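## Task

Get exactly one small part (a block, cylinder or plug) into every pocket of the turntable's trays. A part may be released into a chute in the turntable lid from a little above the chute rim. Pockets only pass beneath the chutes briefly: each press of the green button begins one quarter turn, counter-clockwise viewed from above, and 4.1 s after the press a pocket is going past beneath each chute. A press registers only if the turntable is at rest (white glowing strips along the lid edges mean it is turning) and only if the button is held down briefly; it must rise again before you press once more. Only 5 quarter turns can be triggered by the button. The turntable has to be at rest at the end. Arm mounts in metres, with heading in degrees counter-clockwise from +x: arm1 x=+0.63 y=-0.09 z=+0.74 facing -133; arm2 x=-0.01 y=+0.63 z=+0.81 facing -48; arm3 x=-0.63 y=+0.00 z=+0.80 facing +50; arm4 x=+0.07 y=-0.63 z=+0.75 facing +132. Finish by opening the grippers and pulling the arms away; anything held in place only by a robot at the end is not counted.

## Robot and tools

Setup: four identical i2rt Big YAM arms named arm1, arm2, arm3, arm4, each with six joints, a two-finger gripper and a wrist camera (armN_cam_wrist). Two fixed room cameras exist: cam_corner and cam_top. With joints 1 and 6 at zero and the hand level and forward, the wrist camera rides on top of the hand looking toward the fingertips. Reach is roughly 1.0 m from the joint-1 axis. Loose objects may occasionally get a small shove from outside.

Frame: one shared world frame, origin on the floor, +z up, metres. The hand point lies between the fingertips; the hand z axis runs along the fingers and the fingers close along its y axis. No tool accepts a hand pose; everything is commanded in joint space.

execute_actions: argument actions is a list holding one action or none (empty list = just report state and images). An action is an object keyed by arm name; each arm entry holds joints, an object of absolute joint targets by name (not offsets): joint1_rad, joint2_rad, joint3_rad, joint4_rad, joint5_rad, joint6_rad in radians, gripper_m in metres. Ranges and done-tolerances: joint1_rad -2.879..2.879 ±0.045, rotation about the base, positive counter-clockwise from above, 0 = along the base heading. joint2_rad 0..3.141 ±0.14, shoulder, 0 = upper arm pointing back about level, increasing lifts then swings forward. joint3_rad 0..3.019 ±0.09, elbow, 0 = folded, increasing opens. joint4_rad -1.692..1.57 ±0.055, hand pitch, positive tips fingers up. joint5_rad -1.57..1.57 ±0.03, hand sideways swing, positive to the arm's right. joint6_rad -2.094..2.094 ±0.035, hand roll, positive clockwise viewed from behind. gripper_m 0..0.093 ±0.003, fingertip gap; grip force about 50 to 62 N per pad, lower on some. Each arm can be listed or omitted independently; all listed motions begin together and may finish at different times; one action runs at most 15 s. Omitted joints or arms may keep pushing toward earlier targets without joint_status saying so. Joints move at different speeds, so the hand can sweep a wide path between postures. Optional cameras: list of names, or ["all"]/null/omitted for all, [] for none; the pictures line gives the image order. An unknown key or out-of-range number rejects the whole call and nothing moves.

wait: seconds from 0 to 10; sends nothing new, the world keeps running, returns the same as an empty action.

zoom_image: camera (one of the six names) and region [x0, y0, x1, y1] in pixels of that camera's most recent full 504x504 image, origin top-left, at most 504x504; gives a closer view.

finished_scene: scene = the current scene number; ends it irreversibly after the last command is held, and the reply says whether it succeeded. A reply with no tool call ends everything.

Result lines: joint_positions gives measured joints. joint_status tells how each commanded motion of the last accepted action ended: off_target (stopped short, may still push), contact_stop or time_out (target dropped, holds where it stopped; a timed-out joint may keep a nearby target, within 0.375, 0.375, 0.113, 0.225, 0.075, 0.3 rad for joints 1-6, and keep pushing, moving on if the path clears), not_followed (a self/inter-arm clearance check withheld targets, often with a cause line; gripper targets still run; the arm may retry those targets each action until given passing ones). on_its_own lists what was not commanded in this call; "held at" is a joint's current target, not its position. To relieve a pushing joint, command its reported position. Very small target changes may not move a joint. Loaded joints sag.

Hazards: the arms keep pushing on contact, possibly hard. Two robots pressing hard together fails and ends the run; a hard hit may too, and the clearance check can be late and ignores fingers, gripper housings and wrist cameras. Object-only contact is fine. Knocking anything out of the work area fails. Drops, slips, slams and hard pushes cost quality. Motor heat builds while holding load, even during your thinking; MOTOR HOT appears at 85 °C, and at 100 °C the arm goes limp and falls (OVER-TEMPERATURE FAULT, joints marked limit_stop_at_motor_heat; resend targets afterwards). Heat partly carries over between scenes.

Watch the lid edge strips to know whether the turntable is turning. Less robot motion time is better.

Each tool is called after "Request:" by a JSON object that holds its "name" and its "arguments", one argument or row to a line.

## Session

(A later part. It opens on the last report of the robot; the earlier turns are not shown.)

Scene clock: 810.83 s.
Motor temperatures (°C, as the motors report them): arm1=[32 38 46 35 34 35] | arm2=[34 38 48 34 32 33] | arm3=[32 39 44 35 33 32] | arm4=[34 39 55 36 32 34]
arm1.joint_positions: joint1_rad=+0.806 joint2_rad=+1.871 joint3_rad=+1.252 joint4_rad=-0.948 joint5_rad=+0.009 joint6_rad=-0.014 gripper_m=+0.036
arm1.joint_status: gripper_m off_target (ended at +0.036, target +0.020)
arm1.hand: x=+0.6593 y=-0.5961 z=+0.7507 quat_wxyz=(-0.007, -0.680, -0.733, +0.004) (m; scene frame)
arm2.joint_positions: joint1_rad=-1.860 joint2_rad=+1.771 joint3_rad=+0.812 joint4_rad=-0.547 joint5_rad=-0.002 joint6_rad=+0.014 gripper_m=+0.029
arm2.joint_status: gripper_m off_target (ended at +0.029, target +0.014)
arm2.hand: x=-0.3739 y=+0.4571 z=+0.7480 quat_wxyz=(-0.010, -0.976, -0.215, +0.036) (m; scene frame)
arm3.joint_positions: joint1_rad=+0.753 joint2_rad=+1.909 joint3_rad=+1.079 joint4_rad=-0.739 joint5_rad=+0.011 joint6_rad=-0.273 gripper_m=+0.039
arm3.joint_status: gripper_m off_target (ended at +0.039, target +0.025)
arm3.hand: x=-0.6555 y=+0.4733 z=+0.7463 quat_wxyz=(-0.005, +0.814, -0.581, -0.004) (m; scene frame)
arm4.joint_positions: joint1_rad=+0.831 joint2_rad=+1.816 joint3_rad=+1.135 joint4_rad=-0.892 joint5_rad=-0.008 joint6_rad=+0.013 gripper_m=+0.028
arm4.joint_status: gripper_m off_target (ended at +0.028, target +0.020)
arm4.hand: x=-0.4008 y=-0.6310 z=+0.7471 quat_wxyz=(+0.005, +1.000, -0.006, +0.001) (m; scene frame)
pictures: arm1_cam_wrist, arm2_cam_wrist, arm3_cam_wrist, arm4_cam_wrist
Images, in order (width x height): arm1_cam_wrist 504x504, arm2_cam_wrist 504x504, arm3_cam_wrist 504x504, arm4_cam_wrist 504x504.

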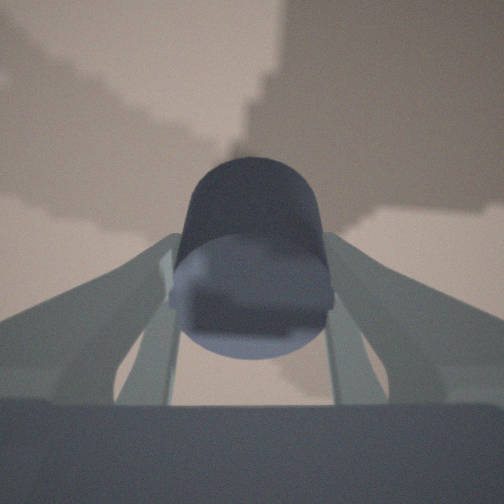

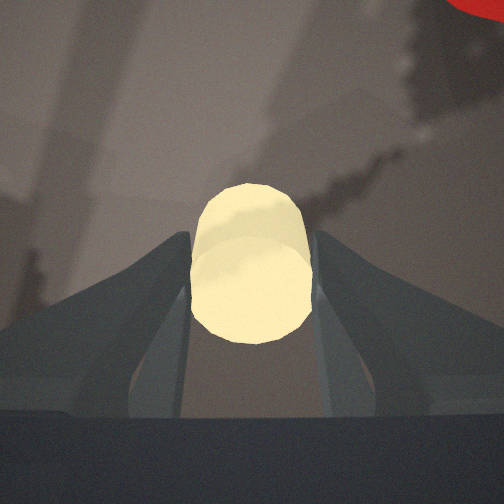

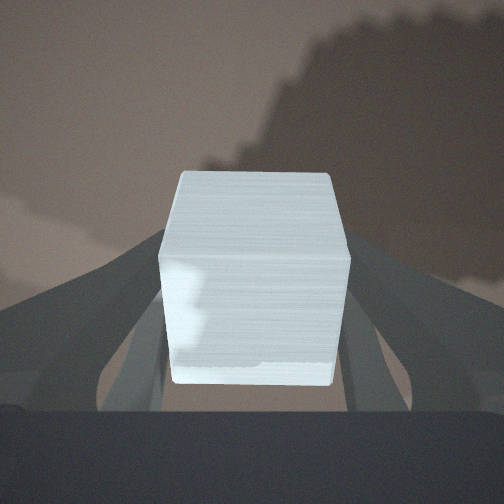

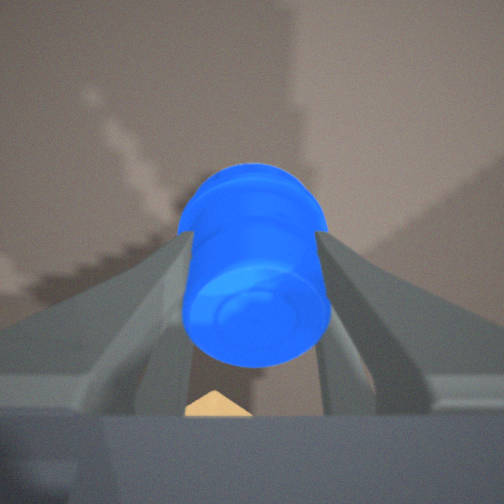

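Request:
{"name": "execute_actions", "arguments": {
  "actions": [
    {"arm1":{"joints":{"joint2_rad":0.75,"joint3_rad":0.87,"joint4_rad":-1.68}},"arm2":{"joints":{"joint2_rad":0.75,"joint3_rad":0.87,"joint4_rad":-1.68}},"arm3":{"joints":{"joint2_rad":0.75,"joint3_rad":0.87,"joint4_rad":-1.68,"joint6_rad":-0.1}},"arm4":{"joints":{"joint2_rad":0.75,"joint3_rad":0.87,"joint4_rad":-1.68}}}
  ],
  "cameras": []
}}

Request:
{"name": "execute_actions", "arguments": {
  "actions": [
    {"arm1":{"joints":{"joint1_rad":-1.02}},"arm2":{"joints":{"joint1_rad":-0.772}},"arm3":{"joints":{"joint1_rad":-1.004}},"arm4":{"joints":{"joint1_rad":-0.577}}}
  ],
  "cameras": []
}}

Request:
{"name": "execute_actions", "arguments": {
  "actions": [
    {"arm1":{"joints":{"joint3_rad":1.345,"joint4_rad":-1.346}},"arm2":{"joints":{"joint3_rad":1.14,"joint4_rad":-1.156}},"arm3":{"joints":{"joint3_rad":0.885,"joint4_rad":-1.151}},"arm4":{"joints":{"joint3_rad":1.175,"joint4_rad":-0.943}}}
  ],
  "cameras": []
}}

Request:
{"name": "execute_actions", "arguments": {
  "actions": [
    {"arm1":{"joints":{"joint2_rad":1.431}},"arm2":{"joints":{"joint2_rad":1.56}},"arm3":{"joints":{"joint2_rad":1.26}},"arm4":{"joints":{"joint2_rad":1.425}}}
  ]
}}

Scene clock: 851.00 s.
Motor temperatures (°C, as the motors report them): arm1=[32 38 45 35 34 35] | arm2=[34 38 47 34 32 33] | arm3=[32 40 43 35 33 32] | arm4=[34 39 53 36 32 34]
arm1.joint_positions: joint1_rad=+0.806 joint2_rad=+0.750 joint3_rad=+0.880 joint4_rad=-1.666 joint5_rad=+0.009 joint6_rad=-0.014 gripper_m=+0.036
arm1.joint_status: all done
arm1.hand: x=+0.6357 y=-0.2618 z=+0.9848 quat_wxyz=(-0.018, -0.680, -0.733, +0.015) (m; scene frame)
arm2.joint_positions: joint1_rad=-1.860 joint2_rad=+0.745 joint3_rad=+0.844 joint4_rad=-1.669 joint5_rad=-0.002 joint6_rad=+0.014 gripper_m=+0.029
arm2.joint_status: all done
arm2.hand: x=-0.1647 y=+0.5578 z=+1.0450 quat_wxyz=(-0.003, -0.977, -0.215, +0.004) (m; scene frame)
arm3.joint_positions: joint1_rad=+0.753 joint2_rad=+0.751 joint3_rad=+0.858 joint4_rad=-1.666 joint5_rad=+0.011 joint6_rad=-0.108 gripper_m=+0.039
arm3.joint_status: all done
arm3.hand: x=-0.6347 y=+0.1747 z=+1.0391 quat_wxyz=(-0.009, +0.763, -0.646, -0.008) (m; scene frame)
arm4.joint_positions: joint1_rad=+0.831 joint2_rad=+0.749 joint3_rad=+0.872 joint4_rad=-1.674 joint5_rad=-0.008 joint6_rad=+0.013 gripper_m=+0.028
arm4.joint_status: all done
arm4.hand: x=-0.0999 y=-0.6306 z=+0.9913 quat_wxyz=(+0.005, +1.000, -0.006, -0.010) (m; scene frame)
pictures: none
No camera images: the call's "cameras" was empty. Leave "cameras" out to get every camera's image.

Scene clock: 852.90 s.
Motor temperatures (°C, as the motors report them): arm1=[32 38 45 35 34 35] | arm2=[34 38 47 34 32 33] | arm3=[32 39 43 35 33 32] | arm4=[34 39 53 36 32 34]
arm1.joint_positions: joint1_rad=-1.014 joint2_rad=+0.750 joint3_rad=+0.880 joint4_rad=-1.666 joint5_rad=+0.011 joint6_rad=-0.014 gripper_m=+0.036
arm1.joint_status: all done
arm1.hand: x=+0.4520 y=-0.0483 z=+0.9801 quat_wxyz=(+0.003, -0.996, +0.087, +0.010) (m; scene frame)
arm2.joint_positions: joint1_rad=-0.776 joint2_rad=+0.745 joint3_rad=+0.844 joint4_rad=-1.669 joint5_rad=-0.002 joint6_rad=+0.014 gripper_m=+0.029
arm2.joint_status: all done
arm2.hand: x=-0.0185 y=+0.4616 z=+1.0444 quat_wxyz=(+0.000, -0.726, -0.688, +0.004) (m; scene frame)
arm3.joint_positions: joint1_rad=-0.999 joint2_rad=+0.751 joint3_rad=+0.858 joint4_rad=-1.666 joint5_rad=+0.013 joint6_rad=-0.107 gripper_m=+0.039
arm3.joint_status: all done
arm3.hand: x=-0.4547 y=-0.0232 z=+1.0348 quat_wxyz=(+0.001, -0.009, -1.000, +0.002) (m; scene frame)
arm4.joint_positions: joint1_rad=-0.568 joint2_rad=+0.749 joint3_rad=+0.872 joint4_rad=-1.674 joint5_rad=-0.008 joint6_rad=+0.013 gripper_m=+0.028
arm4.joint_status: all done
arm4.hand: x=+0.0443 y=-0.4575 z=+0.9909 quat_wxyz=(-0.003, +0.761, -0.649, -0.010) (m; scene frame)
pictures: none
No camera images: the call's "cameras" was empty. Leave "cameras" out to get every camera's image.

Scene clock: 854.27 s.
Motor temperatures (°C, as the motors report them): arm1=[32 38 45 35 34 35] | arm2=[34 37 48 34 32 33] | arm3=[32 39 44 35 33 32] | arm4=[34 38 54 36 32 34]
arm1.joint_positions: joint1_rad=-1.014 joint2_rad=+0.747 joint3_rad=+1.308 joint4_rad=-1.364 joint5_rad=+0.011 joint6_rad=-0.014 gripper_m=+0.036
arm1.joint_status: all done
arm1.hand: x=+0.3449 y=-0.0262 z=+1.2003 quat_wxyz=(+0.038, -0.926, +0.084, +0.366) (m; scene frame)
arm2.joint_positions: joint1_rad=-0.776 joint2_rad=+0.748 joint3_rad=+1.113 joint4_rad=-1.173 joint5_rad=-0.002 joint6_rad=+0.014 gripper_m=+0.029
arm2.joint_status: all done
arm2.hand: x=-0.0230 y=+0.3152 z=+1.2126 quat_wxyz=(-0.260, -0.672, -0.639, +0.270) (m; scene frame)
arm3.joint_positions: joint1_rad=-0.999 joint2_rad=+0.751 joint3_rad=+0.858 joint4_rad=-1.182 joint5_rad=+0.013 joint6_rad=-0.107 gripper_m=+0.039
arm3.joint_status: all done
arm3.hand: x=-0.3411 y=-0.0376 z=+1.0628 quat_wxyz=(-0.237, -0.011, -0.971, +0.029) (m; scene frame)
arm4.joint_positions: joint1_rad=-0.568 joint2_rad=+0.750 joint3_rad=+1.130 joint4_rad=-0.964 joint5_rad=-0.008 joint6_rad=+0.013 gripper_m=+0.028
arm4.joint_status: all done
arm4.hand: x=+0.0143 y=-0.2835 z=+1.1955 quat_wxyz=(-0.299, +0.672, -0.571, -0.366) (m; scene frame)
pictures: none
No camera images: the call's "cameras" was empty. Leave "cameras" out to get every camera's image.

Scene clock: 855.67 s.
Motor temperatures (°C, as the motors report them): arm1=[32 38 46 35 34 35] | arm2=[34 37 48 34 32 33] | arm3=[32 39 44 35 33 32] | arm4=[34 38 54 36 32 34]
arm1.joint_positions: joint1_rad=-1.014 joint2_rad=+1.442 joint3_rad=+1.314 joint4_rad=-1.360 joint5_rad=+0.011 joint6_rad=-0.014 gripper_m=+0.036
arm1.joint_status: all done
arm1.hand: x=+0.1953 y=+0.0002 z=+0.9547 quat_wxyz=(+0.005, -0.996, +0.087, +0.034) (m; scene frame)
arm2.joint_positions: joint1_rad=-0.776 joint2_rad=+1.558 joint3_rad=+1.114 joint4_rad=-1.163 joint5_rad=-0.002 joint6_rad=+0.014 gripper_m=+0.029
arm2.joint_status: all done
arm2.hand: x=-0.0293 y=+0.2100 z=+0.9167 quat_wxyz=(+0.013, -0.726, -0.688, -0.009) (m; scene frame)
arm3.joint_positions: joint1_rad=-0.999 joint2_rad=+1.258 joint3_rad=+0.862 joint4_rad=-1.166 joint5_rad=+0.013 joint6_rad=-0.107 gripper_m=+0.039
arm3.joint_status: all done
arm3.hand: x=-0.3071 y=-0.0406 z=+0.9174 quat_wxyz=(+0.003, -0.008, -1.000, +0.002) (m; scene frame)
arm4.joint_positions: joint1_rad=-0.568 joint2_rad=+1.442 joint3_rad=+1.130 joint4_rad=-0.955 joint5_rad=-0.008 joint6_rad=+0.013 gripper_m=+0.028
arm4.joint_status: all done
arm4.hand: x=-0.0074 y=-0.1592 z=+0.9140 quat_wxyz=(-0.093, +0.753, -0.641, -0.119) (m; scene frame)
pictures: arm1_cam_wrist, arm2_cam_wrist, arm3_cam_wrist, arm4_cam_wrist, cam_corner, cam_top
Images, in order (width x height): arm1_cam_wrist 504x504, arm2_cam_wrist 504x504, arm3_cam_wrist 504x504, arm4_cam_wrist 504x504, cam_corner 504x504, cam_top 504x504.

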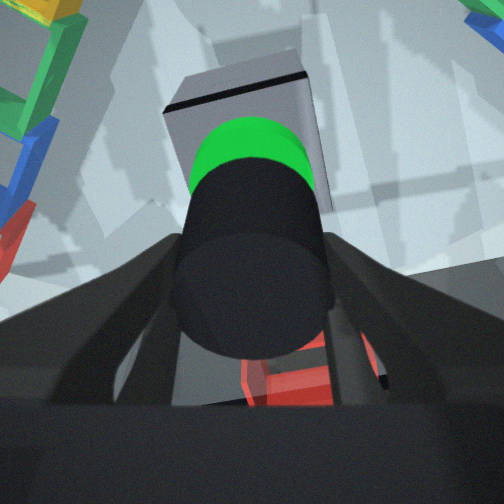

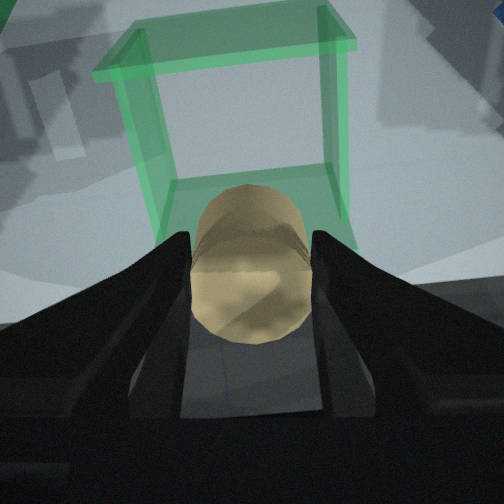

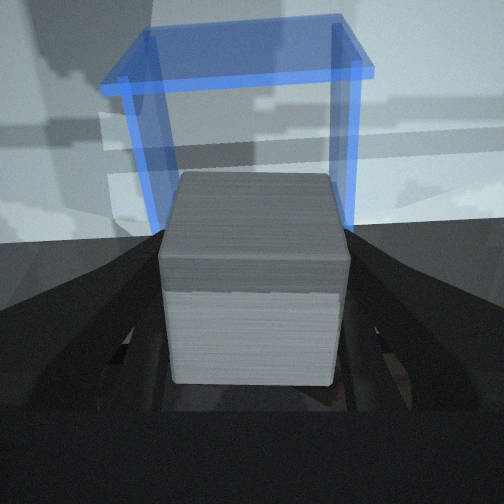

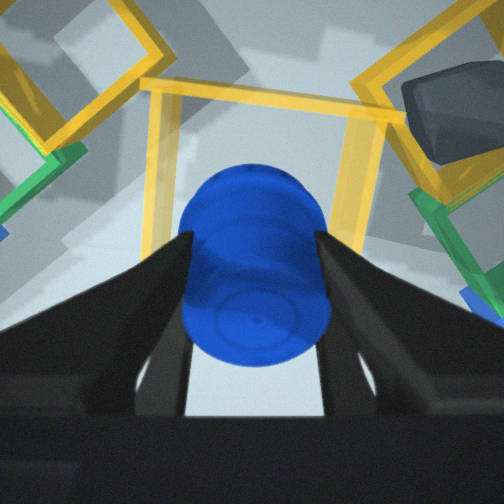

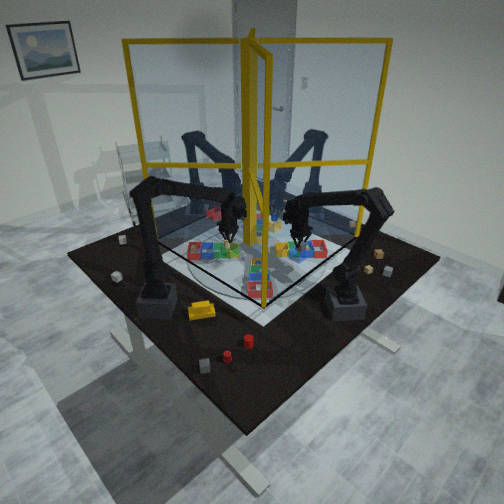

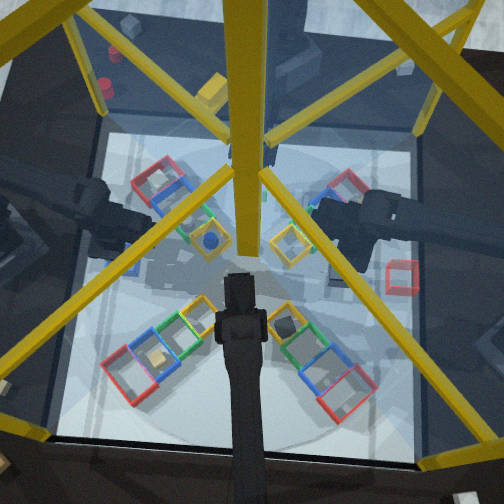

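Request:
{"name": "execute_actions", "arguments": {
  "actions": [
    {"arm1":{"joints":{"joint3_rad":1.18,"joint4_rad":-1.16}}}
  ],
  "cameras": ["cam_top"]
}}

Request:
{"name": "execute_actions", "arguments": {
  "actions": [
    {"arm1":{"joints":{"joint1_rad":-1.12,"joint2_rad":1.167,"joint4_rad":-1.37}}}
  ],
  "cameras": []
}}

Request:
{"name": "execute_actions", "arguments": {
  "actions": [
    {"arm1":{"joints":{"joint3_rad":0.96}}}
  ],
  "cameras": ["cam_top"]
}}

Request:
{"name": "wait", "arguments": {
  "seconds": 0.95
}}

Request:
{"name": "execute_actions", "arguments": {
  "actions": [
    {"arm1":{"joints":{"gripper_m":0.062}},"arm2":{"joints":{"gripper_m":0.06}},"arm3":{"joints":{"gripper_m":0.064}},"arm4":{"joints":{"gripper_m":0.06}}}
  ]
}}

Scene clock: 866.37 s.
Motor temperatures (°C, as the motors report them): arm1=[32 38 47 35 34 35] | arm2=[34 38 49 34 32 33] | arm3=[32 39 44 35 33 32] | arm4=[34 38 56 36 32 34]
arm1.joint_positions: joint1_rad=-1.014 joint2_rad=+1.396 joint3_rad=+1.215 joint4_rad=-1.180 joint5_rad=+0.011 joint6_rad=-0.014 gripper_m=+0.036
arm1.joint_status: all done
arm1.hand: x=+0.1858 y=+0.0019 z=+0.9397 quat_wxyz=(+0.011, -0.991, +0.087, +0.097) (m; scene frame)
arm2.joint_positions: joint1_rad=-0.776 joint2_rad=+1.558 joint3_rad=+1.114 joint4_rad=-1.163 joint5_rad=-0.002 joint6_rad=+0.014 gripper_m=+0.029
arm2.joint_status: not commanded
arm2.hand: x=-0.0293 y=+0.2100 z=+0.9167 quat_wxyz=(+0.013, -0.726, -0.688, -0.009) (m; scene frame)
arm3.joint_positions: joint1_rad=-0.999 joint2_rad=+1.258 joint3_rad=+0.862 joint4_rad=-1.166 joint5_rad=+0.013 joint6_rad=-0.107 gripper_m=+0.039
arm3.joint_status: not commanded
arm3.hand: x=-0.3071 y=-0.0406 z=+0.9174 quat_wxyz=(+0.003, -0.008, -1.000, +0.002) (m; scene frame)
arm4.joint_positions: joint1_rad=-0.568 joint2_rad=+1.442 joint3_rad=+1.130 joint4_rad=-0.955 joint5_rad=-0.008 joint6_rad=+0.013 gripper_m=+0.028
arm4.joint_status: not commanded
arm4.hand: x=-0.0074 y=-0.1592 z=+0.9140 quat_wxyz=(-0.093, +0.753, -0.641, -0.119) (m; scene frame)
pictures: cam_top
Images, in order (width x height): cam_top 504x504.

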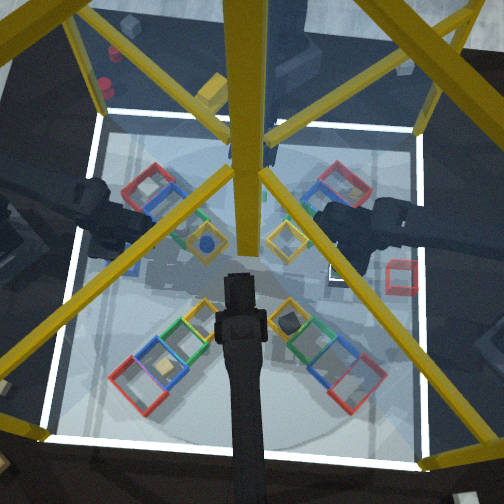

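Scene clock: 867.57 s.
Motor temperatures (°C, as the motors report them): arm1=[32 38 47 35 34 35] | arm2=[34 38 50 34 32 33] | arm3=[32 39 45 35 33 32] | arm4=[34 38 57 36 32 34]
arm1.joint_positions: joint1_rad=-1.129 joint2_rad=+1.152 joint3_rad=+1.181 joint4_rad=-1.356 joint5_rad=+0.011 joint6_rad=-0.014 gripper_m=+0.036
arm1.joint_status: all done
arm1.hand: x=+0.2729 y=+0.0291 z=+1.0109 quat_wxyz=(+0.020, -0.983, +0.144, +0.112) (m; scene frame)
arm2.joint_positions: joint1_rad=-0.776 joint2_rad=+1.558 joint3_rad=+1.114 joint4_rad=-1.163 joint5_rad=-0.002 joint6_rad=+0.014 gripper_m=+0.029
arm2.joint_status: not commanded
arm2.hand: x=-0.0293 y=+0.2100 z=+0.9167 quat_wxyz=(+0.013, -0.726, -0.688, -0.009) (m; scene frame)
arm3.joint_positions: joint1_rad=-0.999 joint2_rad=+1.258 joint3_rad=+0.862 joint4_rad=-1.166 joint5_rad=+0.013 joint6_rad=-0.107 gripper_m=+0.039
arm3.joint_status: not commanded
arm3.hand: x=-0.3071 y=-0.0406 z=+0.9174 quat_wxyz=(+0.003, -0.008, -1.000, +0.002) (m; scene frame)
arm4.joint_positions: joint1_rad=-0.568 joint2_rad=+1.442 joint3_rad=+1.130 joint4_rad=-0.955 joint5_rad=-0.008 joint6_rad=+0.013 gripper_m=+0.028
arm4.joint_status: not commanded
arm4.hand: x=-0.0074 y=-0.1592 z=+0.9140 quat_wxyz=(-0.093, +0.753, -0.641, -0.119) (m; scene frame)
pictures: none
No camera images: the call's "cameras" was empty. Leave "cameras" out to get every camera's image.

Scene clock: 868.67 s.
Motor temperatures (°C, as the motors report them): arm1=[32 37 47 35 34 35] | arm2=[34 38 50 34 32 33] | arm3=[32 39 45 35 33 32] | arm4=[34 38 57 36 32 34]
arm1.joint_positions: joint1_rad=-1.129 joint2_rad=+1.159 joint3_rad=+0.960 joint4_rad=-1.359 joint5_rad=+0.011 joint6_rad=-0.014 gripper_m=+0.036
arm1.joint_status: all done
arm1.hand: x=+0.3321 y=+0.0100 z=+0.9188 quat_wxyz=(+0.002, -0.990, +0.144, -0.002) (m; scene frame)
arm2.joint_positions: joint1_rad=-0.776 joint2_rad=+1.558 joint3_rad=+1.114 joint4_rad=-1.163 joint5_rad=-0.002 joint6_rad=+0.014 gripper_m=+0.029
arm2.joint_status: not commanded
arm2.hand: x=-0.0293 y=+0.2100 z=+0.9167 quat_wxyz=(+0.013, -0.726, -0.688, -0.009) (m; scene frame)
arm3.joint_positions: joint1_rad=-0.999 joint2_rad=+1.258 joint3_rad=+0.862 joint4_rad=-1.166 joint5_rad=+0.013 joint6_rad=-0.107 gripper_m=+0.039
arm3.joint_status: not commanded
arm3.hand: x=-0.3071 y=-0.0406 z=+0.9174 quat_wxyz=(+0.003, -0.008, -1.000, +0.002) (m; scene frame)
arm4.joint_positions: joint1_rad=-0.568 joint2_rad=+1.442 joint3_rad=+1.130 joint4_rad=-0.955 joint5_rad=-0.008 joint6_rad=+0.013 gripper_m=+0.028
arm4.joint_status: not commanded
arm4.hand: x=-0.0074 y=-0.1592 z=+0.9140 quat_wxyz=(-0.093, +0.753, -0.641, -0.119) (m; scene frame)
pictures: cam_top
Images, in order (width x height): cam_top 504x504.

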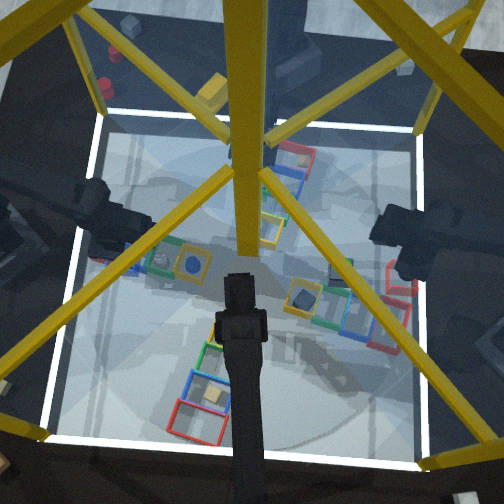

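Scene clock: 869.63 s.
Motor temperatures (°C, as the motors report them): arm1=[32 37 47 35 34 35] | arm2=[34 38 50 34 32 33] | arm3=[32 38 45 35 33 32] | arm4=[34 38 57 36 32 34]
arm1.joint_positions: joint1_rad=-1.129 joint2_rad=+1.159 joint3_rad=+0.960 joint4_rad=-1.359 joint5_rad=+0.011 joint6_rad=-0.014 gripper_m=+0.036
arm1.joint_status: all done
arm1.hand: x=+0.3321 y=+0.0100 z=+0.9188 quat_wxyz=(+0.002, -0.990, +0.144, -0.002) (m; scene frame)
arm2.joint_positions: joint1_rad=-0.776 joint2_rad=+1.558 joint3_rad=+1.114 joint4_rad=-1.163 joint5_rad=-0.002 joint6_rad=+0.014 gripper_m=+0.029
arm2.joint_status: not commanded
arm2.hand: x=-0.0293 y=+0.2100 z=+0.9167 quat_wxyz=(+0.013, -0.726, -0.688, -0.009) (m; scene frame)
arm3.joint_positions: joint1_rad=-0.999 joint2_rad=+1.258 joint3_rad=+0.862 joint4_rad=-1.166 joint5_rad=+0.013 joint6_rad=-0.107 gripper_m=+0.039
arm3.joint_status: not commanded
arm3.hand: x=-0.3071 y=-0.0406 z=+0.9174 quat_wxyz=(+0.003, -0.008, -1.000, +0.002) (m; scene frame)
arm4.joint_positions: joint1_rad=-0.568 joint2_rad=+1.442 joint3_rad=+1.130 joint4_rad=-0.955 joint5_rad=-0.008 joint6_rad=+0.013 gripper_m=+0.028
arm4.joint_status: not commanded
arm4.hand: x=-0.0074 y=-0.1592 z=+0.9140 quat_wxyz=(-0.093, +0.753, -0.641, -0.119) (m; scene frame)
wait: 0.97 s; at rest by 0.27 s
pictures: arm1_cam_wrist, arm2_cam_wrist, arm3_cam_wrist, arm4_cam_wrist, cam_corner, cam_top
Images, in order (width x height): arm1_cam_wrist 504x504, arm2_cam_wrist 504x504, arm3_cam_wrist 504x504, arm4_cam_wrist 504x504, cam_corner 504x504, cam_top 504x504.

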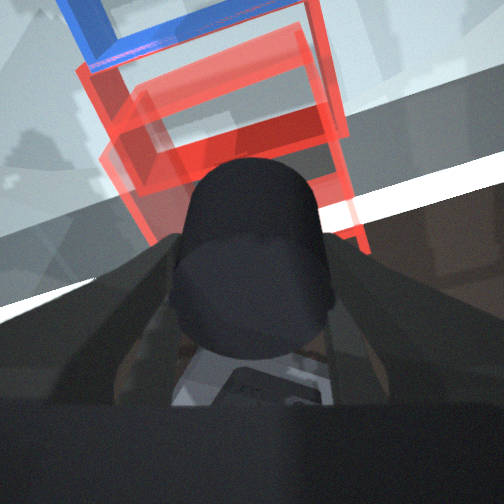

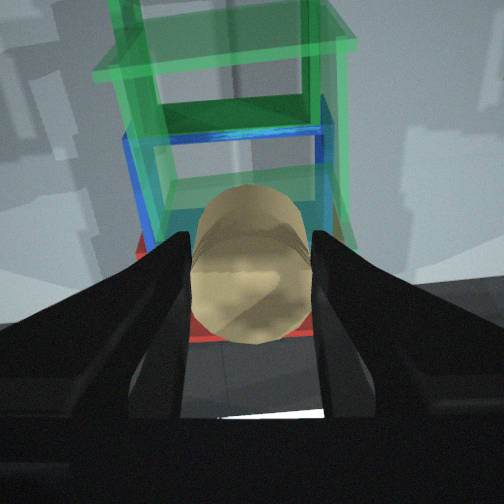

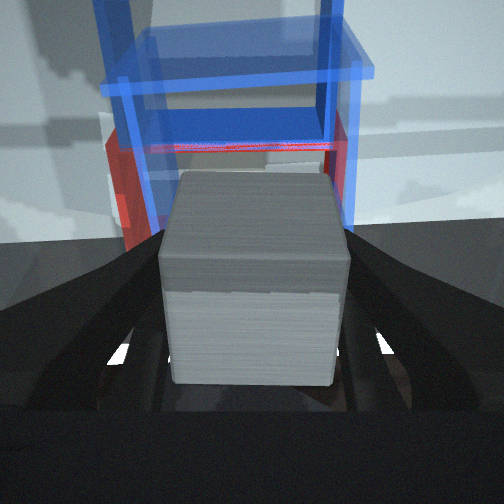

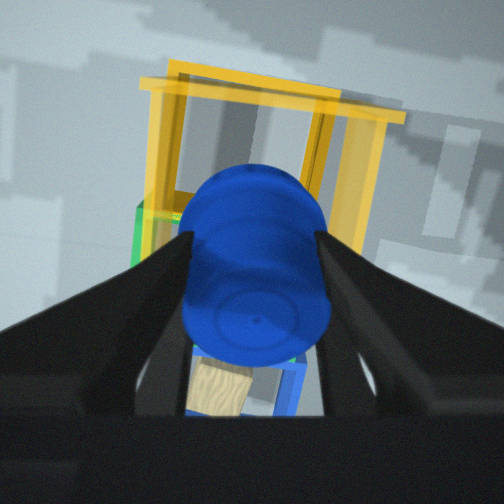

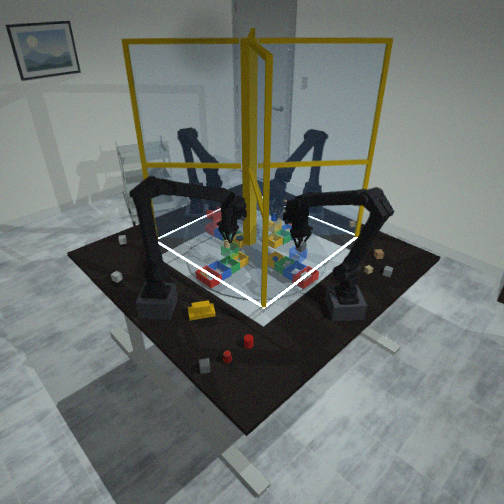

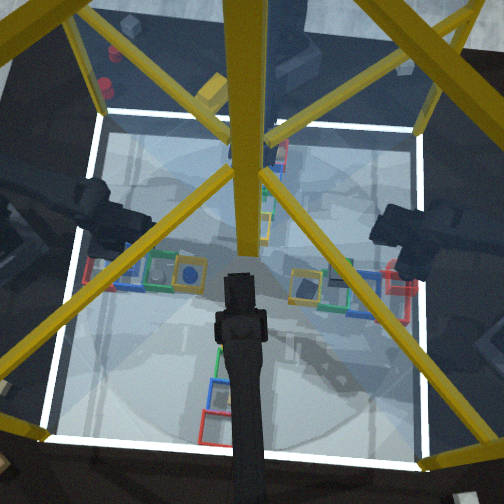

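Scene clock: 870.23 s.
Motor temperatures (°C, as the motors report them): arm1=[32 37 47 35 34 35] | arm2=[34 38 50 34 32 33] | arm3=[32 38 45 35 33 32] | arm4=[34 38 57 36 32 34]
arm1.joint_positions: joint1_rad=-1.129 joint2_rad=+1.159 joint3_rad=+0.960 joint4_rad=-1.359 joint5_rad=+0.011 joint6_rad=-0.014 gripper_m=+0.062
arm1.joint_status: all done
arm1.hand: x=+0.3321 y=+0.0100 z=+0.9188 quat_wxyz=(+0.002, -0.990, +0.144, -0.002) (m; scene frame)
arm2.joint_positions: joint1_rad=-0.776 joint2_rad=+1.558 joint3_rad=+1.114 joint4_rad=-1.163 joint5_rad=-0.002 joint6_rad=+0.014 gripper_m=+0.060
arm2.joint_status: all done
arm2.hand: x=-0.0293 y=+0.2100 z=+0.9167 quat_wxyz=(+0.013, -0.726, -0.688, -0.009) (m; scene frame)
arm3.joint_positions: joint1_rad=-0.999 joint2_rad=+1.258 joint3_rad=+0.862 joint4_rad=-1.166 joint5_rad=+0.013 joint6_rad=-0.106 gripper_m=+0.064
arm3.joint_status: all done
arm3.hand: x=-0.3071 y=-0.0406 z=+0.9174 quat_wxyz=(+0.003, -0.009, -1.000, +0.002) (m; scene frame)
arm4.joint_positions: joint1_rad=-0.568 joint2_rad=+1.442 joint3_rad=+1.130 joint4_rad=-0.955 joint5_rad=-0.008 joint6_rad=+0.013 gripper_m=+0.060
arm4.joint_status: all done
arm4.hand: x=-0.0074 y=-0.1592 z=+0.9140 quat_wxyz=(-0.093, +0.753, -0.641, -0.119) (m; scene frame)
pictures: arm1_cam_wrist, arm2_cam_wrist, arm3_cam_wrist, arm4_cam_wrist, cam_corner, cam_top
Images, in order (width x height): arm1_cam_wrist 504x504, arm2_cam_wrist 504x504, arm3_cam_wrist 504x504, arm4_cam_wrist 504x504, cam_corner 504x504, cam_top 504x504.

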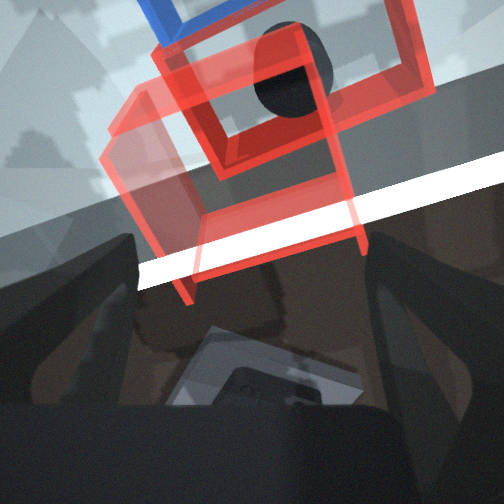

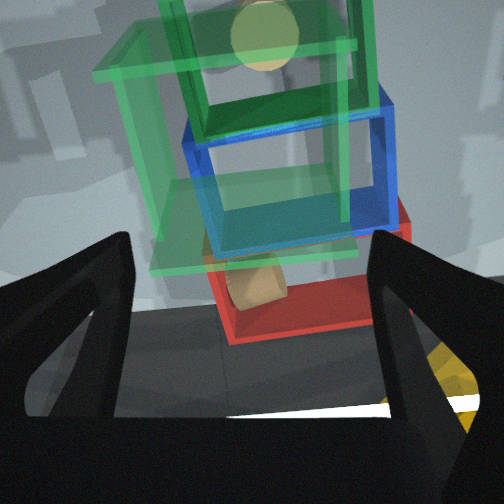

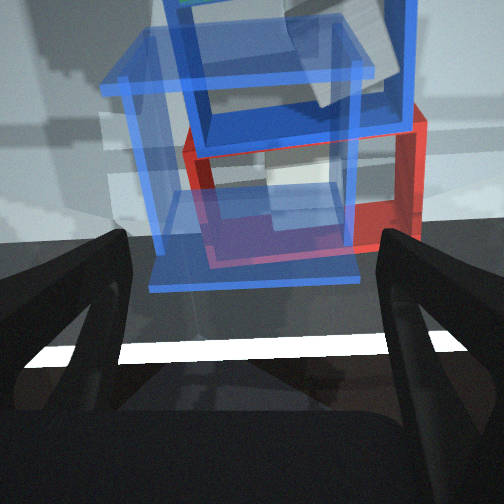

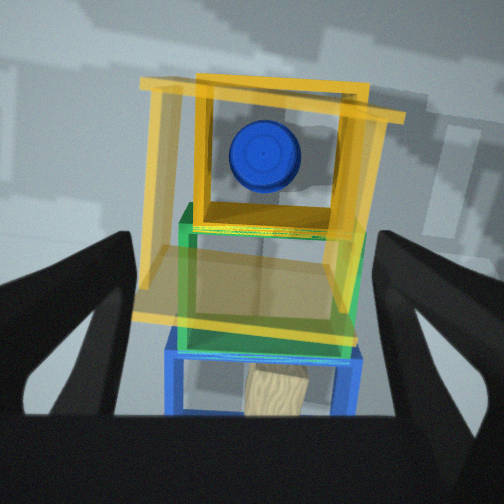

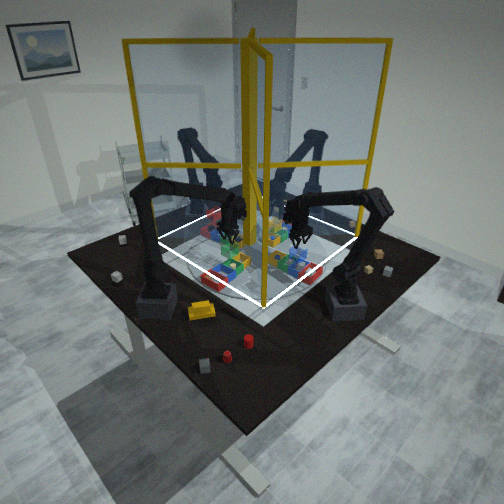

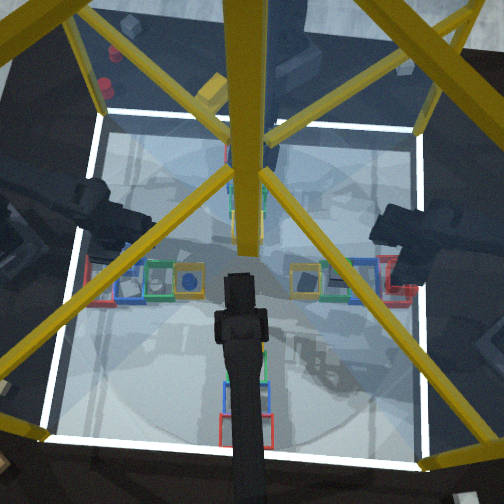

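Request:
{"name": "execute_actions", "arguments": {
  "actions": []
}}

Scene clock: 893.87 s.
Motor temperatures (°C, as the motors report them): arm1=[32 37 46 35 34 35] | arm2=[34 38 51 34 32 33] | arm3=[32 38 45 35 33 32] | arm4=[34 38 58 36 32 34]
arm1.joint_positions: joint1_rad=-1.129 joint2_rad=+1.159 joint3_rad=+0.960 joint4_rad=-1.359 joint5_rad=+0.011 joint6_rad=-0.014 gripper_m=+0.062
arm1.joint_status: all done
arm1.hand: x=+0.3321 y=+0.0100 z=+0.9188 quat_wxyz=(+0.002, -0.990, +0.144, -0.002) (m; scene frame)
arm2.joint_positions: joint1_rad=-0.776 joint2_rad=+1.558 joint3_rad=+1.114 joint4_rad=-1.163 joint5_rad=-0.002 joint6_rad=+0.014 gripper_m=+0.060
arm2.joint_status: all done
arm2.hand: x=-0.0293 y=+0.2100 z=+0.9167 quat_wxyz=(+0.013, -0.726, -0.688, -0.009) (m; scene frame)
arm3.joint_positions: joint1_rad=-0.999 joint2_rad=+1.258 joint3_rad=+0.862 joint4_rad=-1.166 joint5_rad=+0.013 joint6_rad=-0.106 gripper_m=+0.064
arm3.joint_status: all done
arm3.hand: x=-0.3071 y=-0.0406 z=+0.9174 quat_wxyz=(+0.003, -0.009, -1.000, +0.002) (m; scene frame)
arm4.joint_positions: joint1_rad=-0.568 joint2_rad=+1.442 joint3_rad=+1.130 joint4_rad=-0.955 joint5_rad=-0.008 joint6_rad=+0.013 gripper_m=+0.060
arm4.joint_status: all done
arm4.hand: x=-0.0074 y=-0.1592 z=+0.9140 quat_wxyz=(-0.093, +0.753, -0.641, -0.119) (m; scene frame)
pictures: arm1_cam_wrist, arm2_cam_wrist, arm3_cam_wrist, arm4_cam_wrist, cam_corner, cam_top
Images, in order (width x height): arm1_cam_wrist 504x504, arm2_cam_wrist 504x504, arm3_cam_wrist 504x504, arm4_cam_wrist 504x504, cam_corner 504x504, cam_top 504x504.

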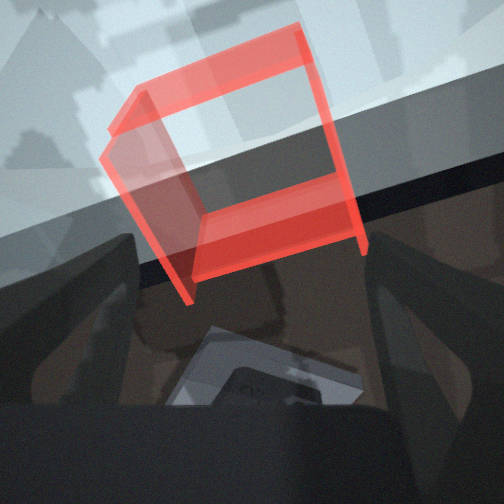

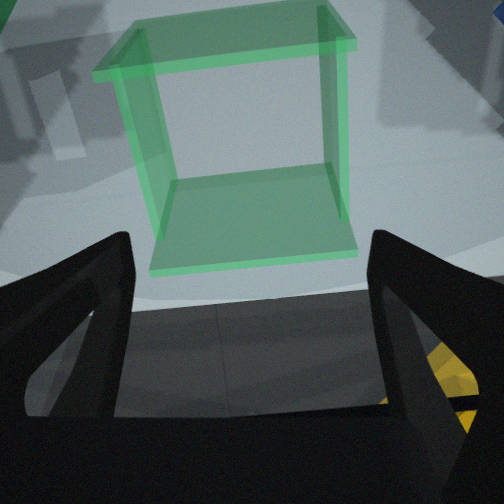

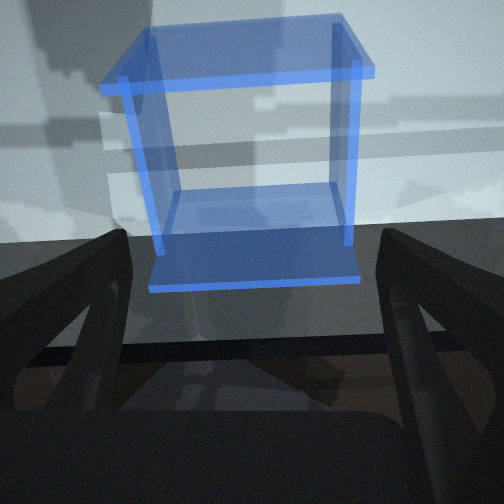

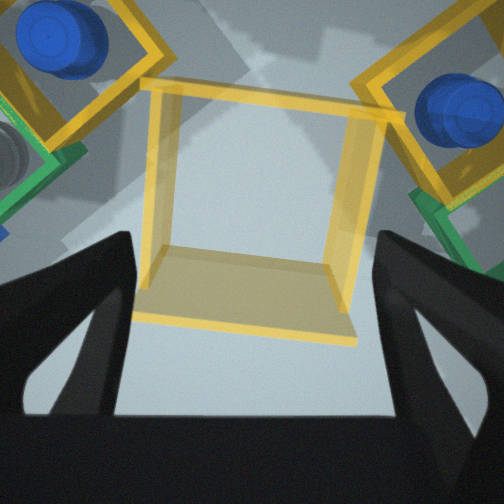

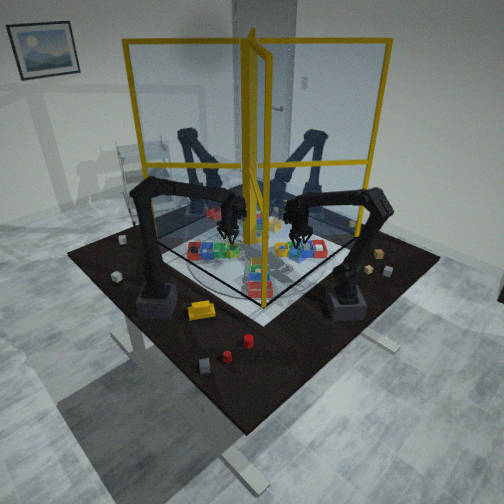

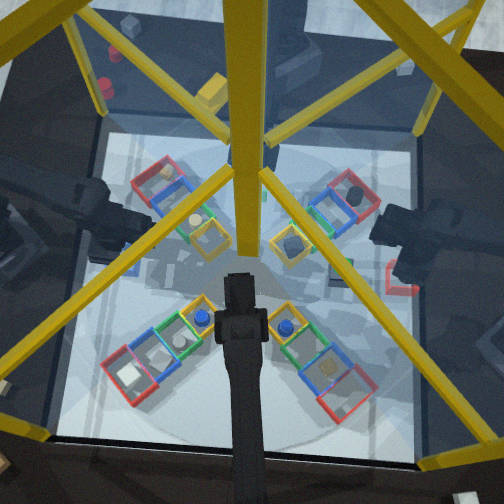

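Request:
{"name": "execute_actions", "arguments": {
  "actions": [
    {"arm1":{"joints":{"joint2_rad":0.75,"joint3_rad":0.87,"joint4_rad":-1.68,"gripper_m":0.09}},"arm2":{"joints":{"joint2_rad":0.75,"joint3_rad":0.87,"joint4_rad":-1.68,"gripper_m":0.09}},"arm3":{"joints":{"joint2_rad":0.75,"joint3_rad":0.87,"joint4_rad":-1.68,"gripper_m":0.09}},"arm4":{"joints":{"joint2_rad":0.75,"joint3_rad":0.87,"joint4_rad":-1.68,"gripper_m":0.09}}}
  ],
  "cameras": []
}}

Request:
{"name": "execute_actions", "arguments": {
  "actions": [
    {"arm1":{"joints":{"joint1_rad":-2.42}},"arm2":{"joints":{"joint1_rad":0.949}},"arm3":{"joints":{"joint1_rad":-2.236}},"arm4":{"joints":{"joint1_rad":-2.34}}}
  ],
  "cameras": ["cam_top","cam_corner"]
}}

Scene clock: 941.23 s.
Motor temperatures (°C, as the motors report them): arm1=[32 36 46 35 34 35] | arm2=[34 38 52 34 32 33] | arm3=[32 38 46 35 33 32] | arm4=[34 38 59 36 32 34]
arm1.joint_positions: joint1_rad=-1.129 joint2_rad=+0.739 joint3_rad=+0.871 joint4_rad=-1.667 joint5_rad=+0.011 joint6_rad=-0.014 gripper_m=+0.090
arm1.joint_status: all done
arm1.hand: x=+0.4603 y=-0.0296 z=+0.9780 quat_wxyz=(+0.004, -0.990, +0.144, +0.009) (m; scene frame)
arm2.joint_positions: joint1_rad=-0.776 joint2_rad=+0.745 joint3_rad=+0.870 joint4_rad=-1.671 joint5_rad=-0.002 joint6_rad=+0.014 gripper_m=+0.090
arm2.joint_status: all done
arm2.hand: x=-0.0186 y=+0.4567 z=+1.0542 quat_wxyz=(-0.008, -0.725, -0.688, +0.012) (m; scene frame)
arm3.joint_positions: joint1_rad=-0.999 joint2_rad=+0.742 joint3_rad=+0.862 joint4_rad=-1.664 joint5_rad=+0.013 joint6_rad=-0.106 gripper_m=+0.090
arm3.joint_status: all done
arm3.hand: x=-0.4544 y=-0.0234 z=+1.0374 quat_wxyz=(-0.006, -0.009, -1.000, +0.003) (m; scene frame)
arm4.joint_positions: joint1_rad=-0.568 joint2_rad=+0.741 joint3_rad=+0.879 joint4_rad=-1.672 joint5_rad=-0.008 joint6_rad=+0.013 gripper_m=+0.090
arm4.joint_status: all done
arm4.hand: x=+0.0442 y=-0.4568 z=+0.9945 quat_wxyz=(-0.008, +0.761, -0.649, -0.016) (m; scene frame)
pictures: none
No camera images: the call's "cameras" was empty. Leave "cameras" out to get every camera's image.

Scene clock: 943.10 s.
Motor temperatures (°C, as the motors report them): arm1=[32 36 46 35 34 35] | arm2=[34 38 51 34 32 33] | arm3=[32 38 46 35 33 32] | arm4=[34 38 58 36 32 34]
arm1.joint_positions: joint1_rad=-2.414 joint2_rad=+0.739 joint3_rad=+0.871 joint4_rad=-1.667 joint5_rad=+0.010 joint6_rad=-0.014 gripper_m=+0.090
arm1.joint_status: all done
arm1.hand: x=+0.6319 y=+0.0912 z=+0.9790 quat_wxyz=(+0.017, -0.706, +0.708, +0.000) (m; scene frame)
arm2.joint_positions: joint1_rad=+0.945 joint2_rad=+0.745 joint3_rad=+0.870 joint4_rad=-1.671 joint5_rad=-0.002 joint6_rad=+0.014 gripper_m=+0.090
arm2.joint_status: all done
arm2.hand: x=+0.1619 y=+0.6505 z=+1.0519 quat_wxyz=(-0.008, +0.049, -0.999, +0.000) (m; scene frame)
arm3.joint_positions: joint1_rad=-2.231 joint2_rad=+0.742 joint3_rad=+0.862 joint4_rad=-1.664 joint5_rad=+0.012 joint6_rad=-0.106 gripper_m=+0.090
arm3.joint_status: all done
arm3.hand: x=-0.5923 y=-0.1701 z=+1.0375 quat_wxyz=(+0.002, -0.585, -0.811, +0.013) (m; scene frame)
arm4.joint_positions: joint1_rad=-2.331 joint2_rad=+0.742 joint3_rad=+0.879 joint4_rad=-1.672 joint5_rad=-0.007 joint6_rad=+0.012 gripper_m=+0.090
arm4.joint_status: all done
arm4.hand: x=+0.2506 y=-0.6323 z=+0.9946 quat_wxyz=(-0.017, -0.016, -1.000, -0.003) (m; scene frame)
pictures: cam_corner, cam_top
Images, in order (width x height): cam_corner 504x504, cam_top 504x504.

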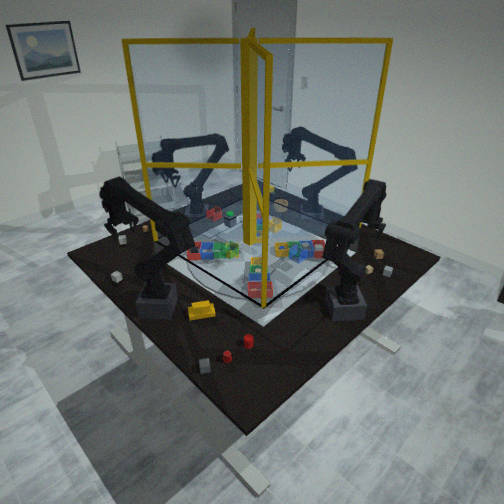

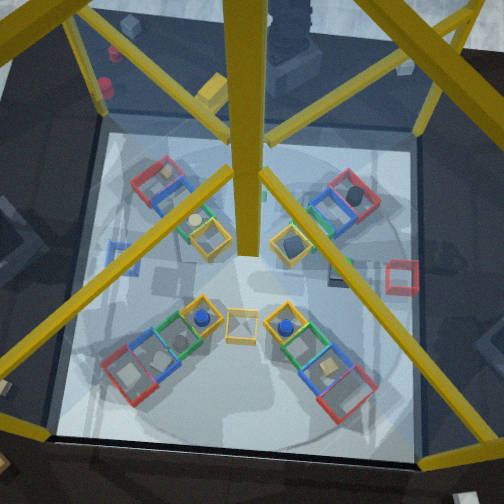

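Request:
{"name": "execute_actions", "arguments": {
  "actions": [
    {"arm1":{"joints":{"joint2_rad":1.51,"joint3_rad":1.05,"joint4_rad":-1.064}},"arm2":{"joints":{"joint2_rad":1.45,"joint3_rad":0.738,"joint4_rad":-0.836}},"arm3":{"joints":{"joint2_rad":1.814,"joint3_rad":1.264,"joint4_rad":-0.973}},"arm4":{"joints":{"joint2_rad":1.34,"joint3_rad":0.821,"joint4_rad":-1.03}}}
  ],
  "cameras": ["arm1_cam_wrist","arm2_cam_wrist","arm3_cam_wrist","arm4_cam_wrist"]
}}

Scene clock: 960.57 s.
Motor temperatures (°C, as the motors report them): arm1=[32 36 46 35 34 35] | arm2=[34 37 50 34 32 33] | arm3=[32 38 46 35 33 32] | arm4=[34 37 55 36 32 34]
arm1.joint_positions: joint1_rad=-2.414 joint2_rad=+1.507 joint3_rad=+1.031 joint4_rad=-1.080 joint5_rad=+0.010 joint6_rad=-0.014 gripper_m=+0.090
arm1.joint_status: all done
arm1.hand: x=+0.6377 y=+0.3234 z=+0.8283 quat_wxyz=(+0.010, -0.706, +0.708, -0.007) (m; scene frame)
arm2.joint_positions: joint1_rad=+0.945 joint2_rad=+1.447 joint3_rad=+0.741 joint4_rad=-0.848 joint5_rad=-0.002 joint6_rad=+0.014 gripper_m=+0.090
arm2.joint_status: all done
arm2.hand: x=+0.3217 y=+0.6674 z=+0.8327 quat_wxyz=(-0.004, +0.049, -0.999, +0.001) (m; scene frame)
arm3.joint_positions: joint1_rad=-2.231 joint2_rad=+1.824 joint3_rad=+1.251 joint4_rad=-0.991 joint5_rad=+0.012 joint6_rad=-0.106 gripper_m=+0.090
arm3.joint_status: all done
arm3.hand: x=-0.5244 y=-0.4908 z=+0.8239 quat_wxyz=(+0.010, -0.585, -0.811, +0.006) (m; scene frame)
arm4.joint_positions: joint1_rad=-2.331 joint2_rad=+1.344 joint3_rad=+0.831 joint4_rad=-1.040 joint5_rad=-0.007 joint6_rad=+0.012 gripper_m=+0.090
arm4.joint_status: all done
arm4.hand: x=+0.4146 y=-0.6359 z=+0.8332 quat_wxyz=(-0.009, -0.016, -1.000, -0.003) (m; scene frame)
pictures: arm1_cam_wrist, arm2_cam_wrist, arm3_cam_wrist, arm4_cam_wrist
Images, in order (width x height): arm1_cam_wrist 504x504, arm2_cam_wrist 504x504, arm3_cam_wrist 504x504, arm4_cam_wrist 504x504.

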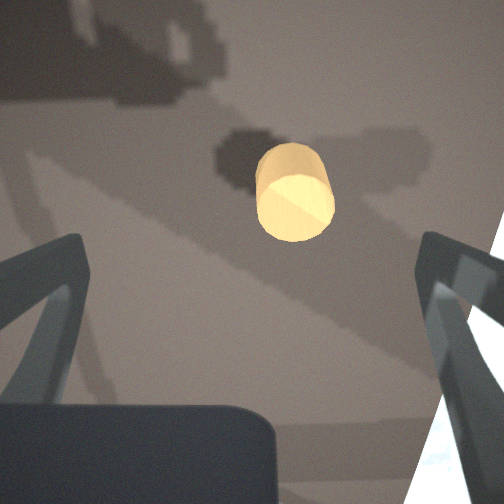

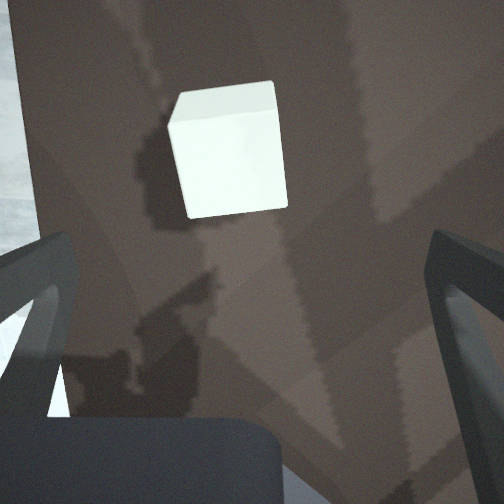

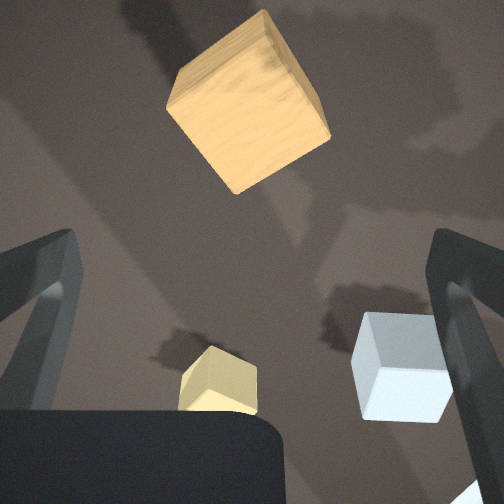

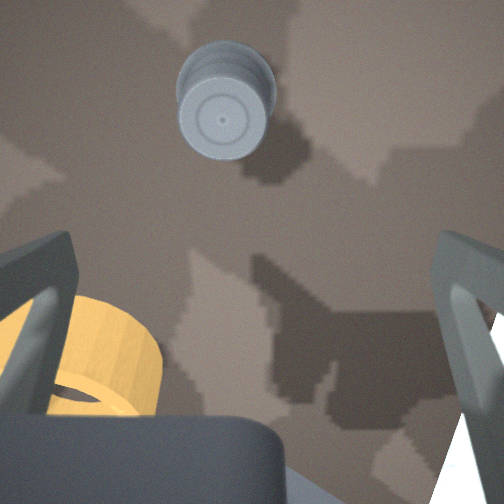

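Request:
{"name": "zoom_image", "arguments": {
  "camera": "arm3_cam_wrist",
  "region": [150, 280, 504, 504]
}}

Request:
{"name": "zoom_image", "arguments": {
  "camera": "cam_corner",
  "region": [60, 200, 260, 320]
}}

Region (150, 280, 504, 504) of arm3_cam_wrist's 504x504 image, scaled by 1.424, with more detail than that image has; it fills the top 319 rows of this view, and the rest is white.

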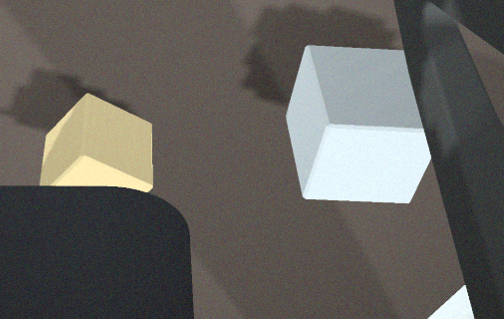

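This scene's latest camera images include none from cam_corner. They are from: arm1_cam_wrist, arm2_cam_wrist, arm3_cam_wrist, arm4_cam_wrist. Call execute_actions without "cameras", or with cam_corner in "cameras", to get its image.


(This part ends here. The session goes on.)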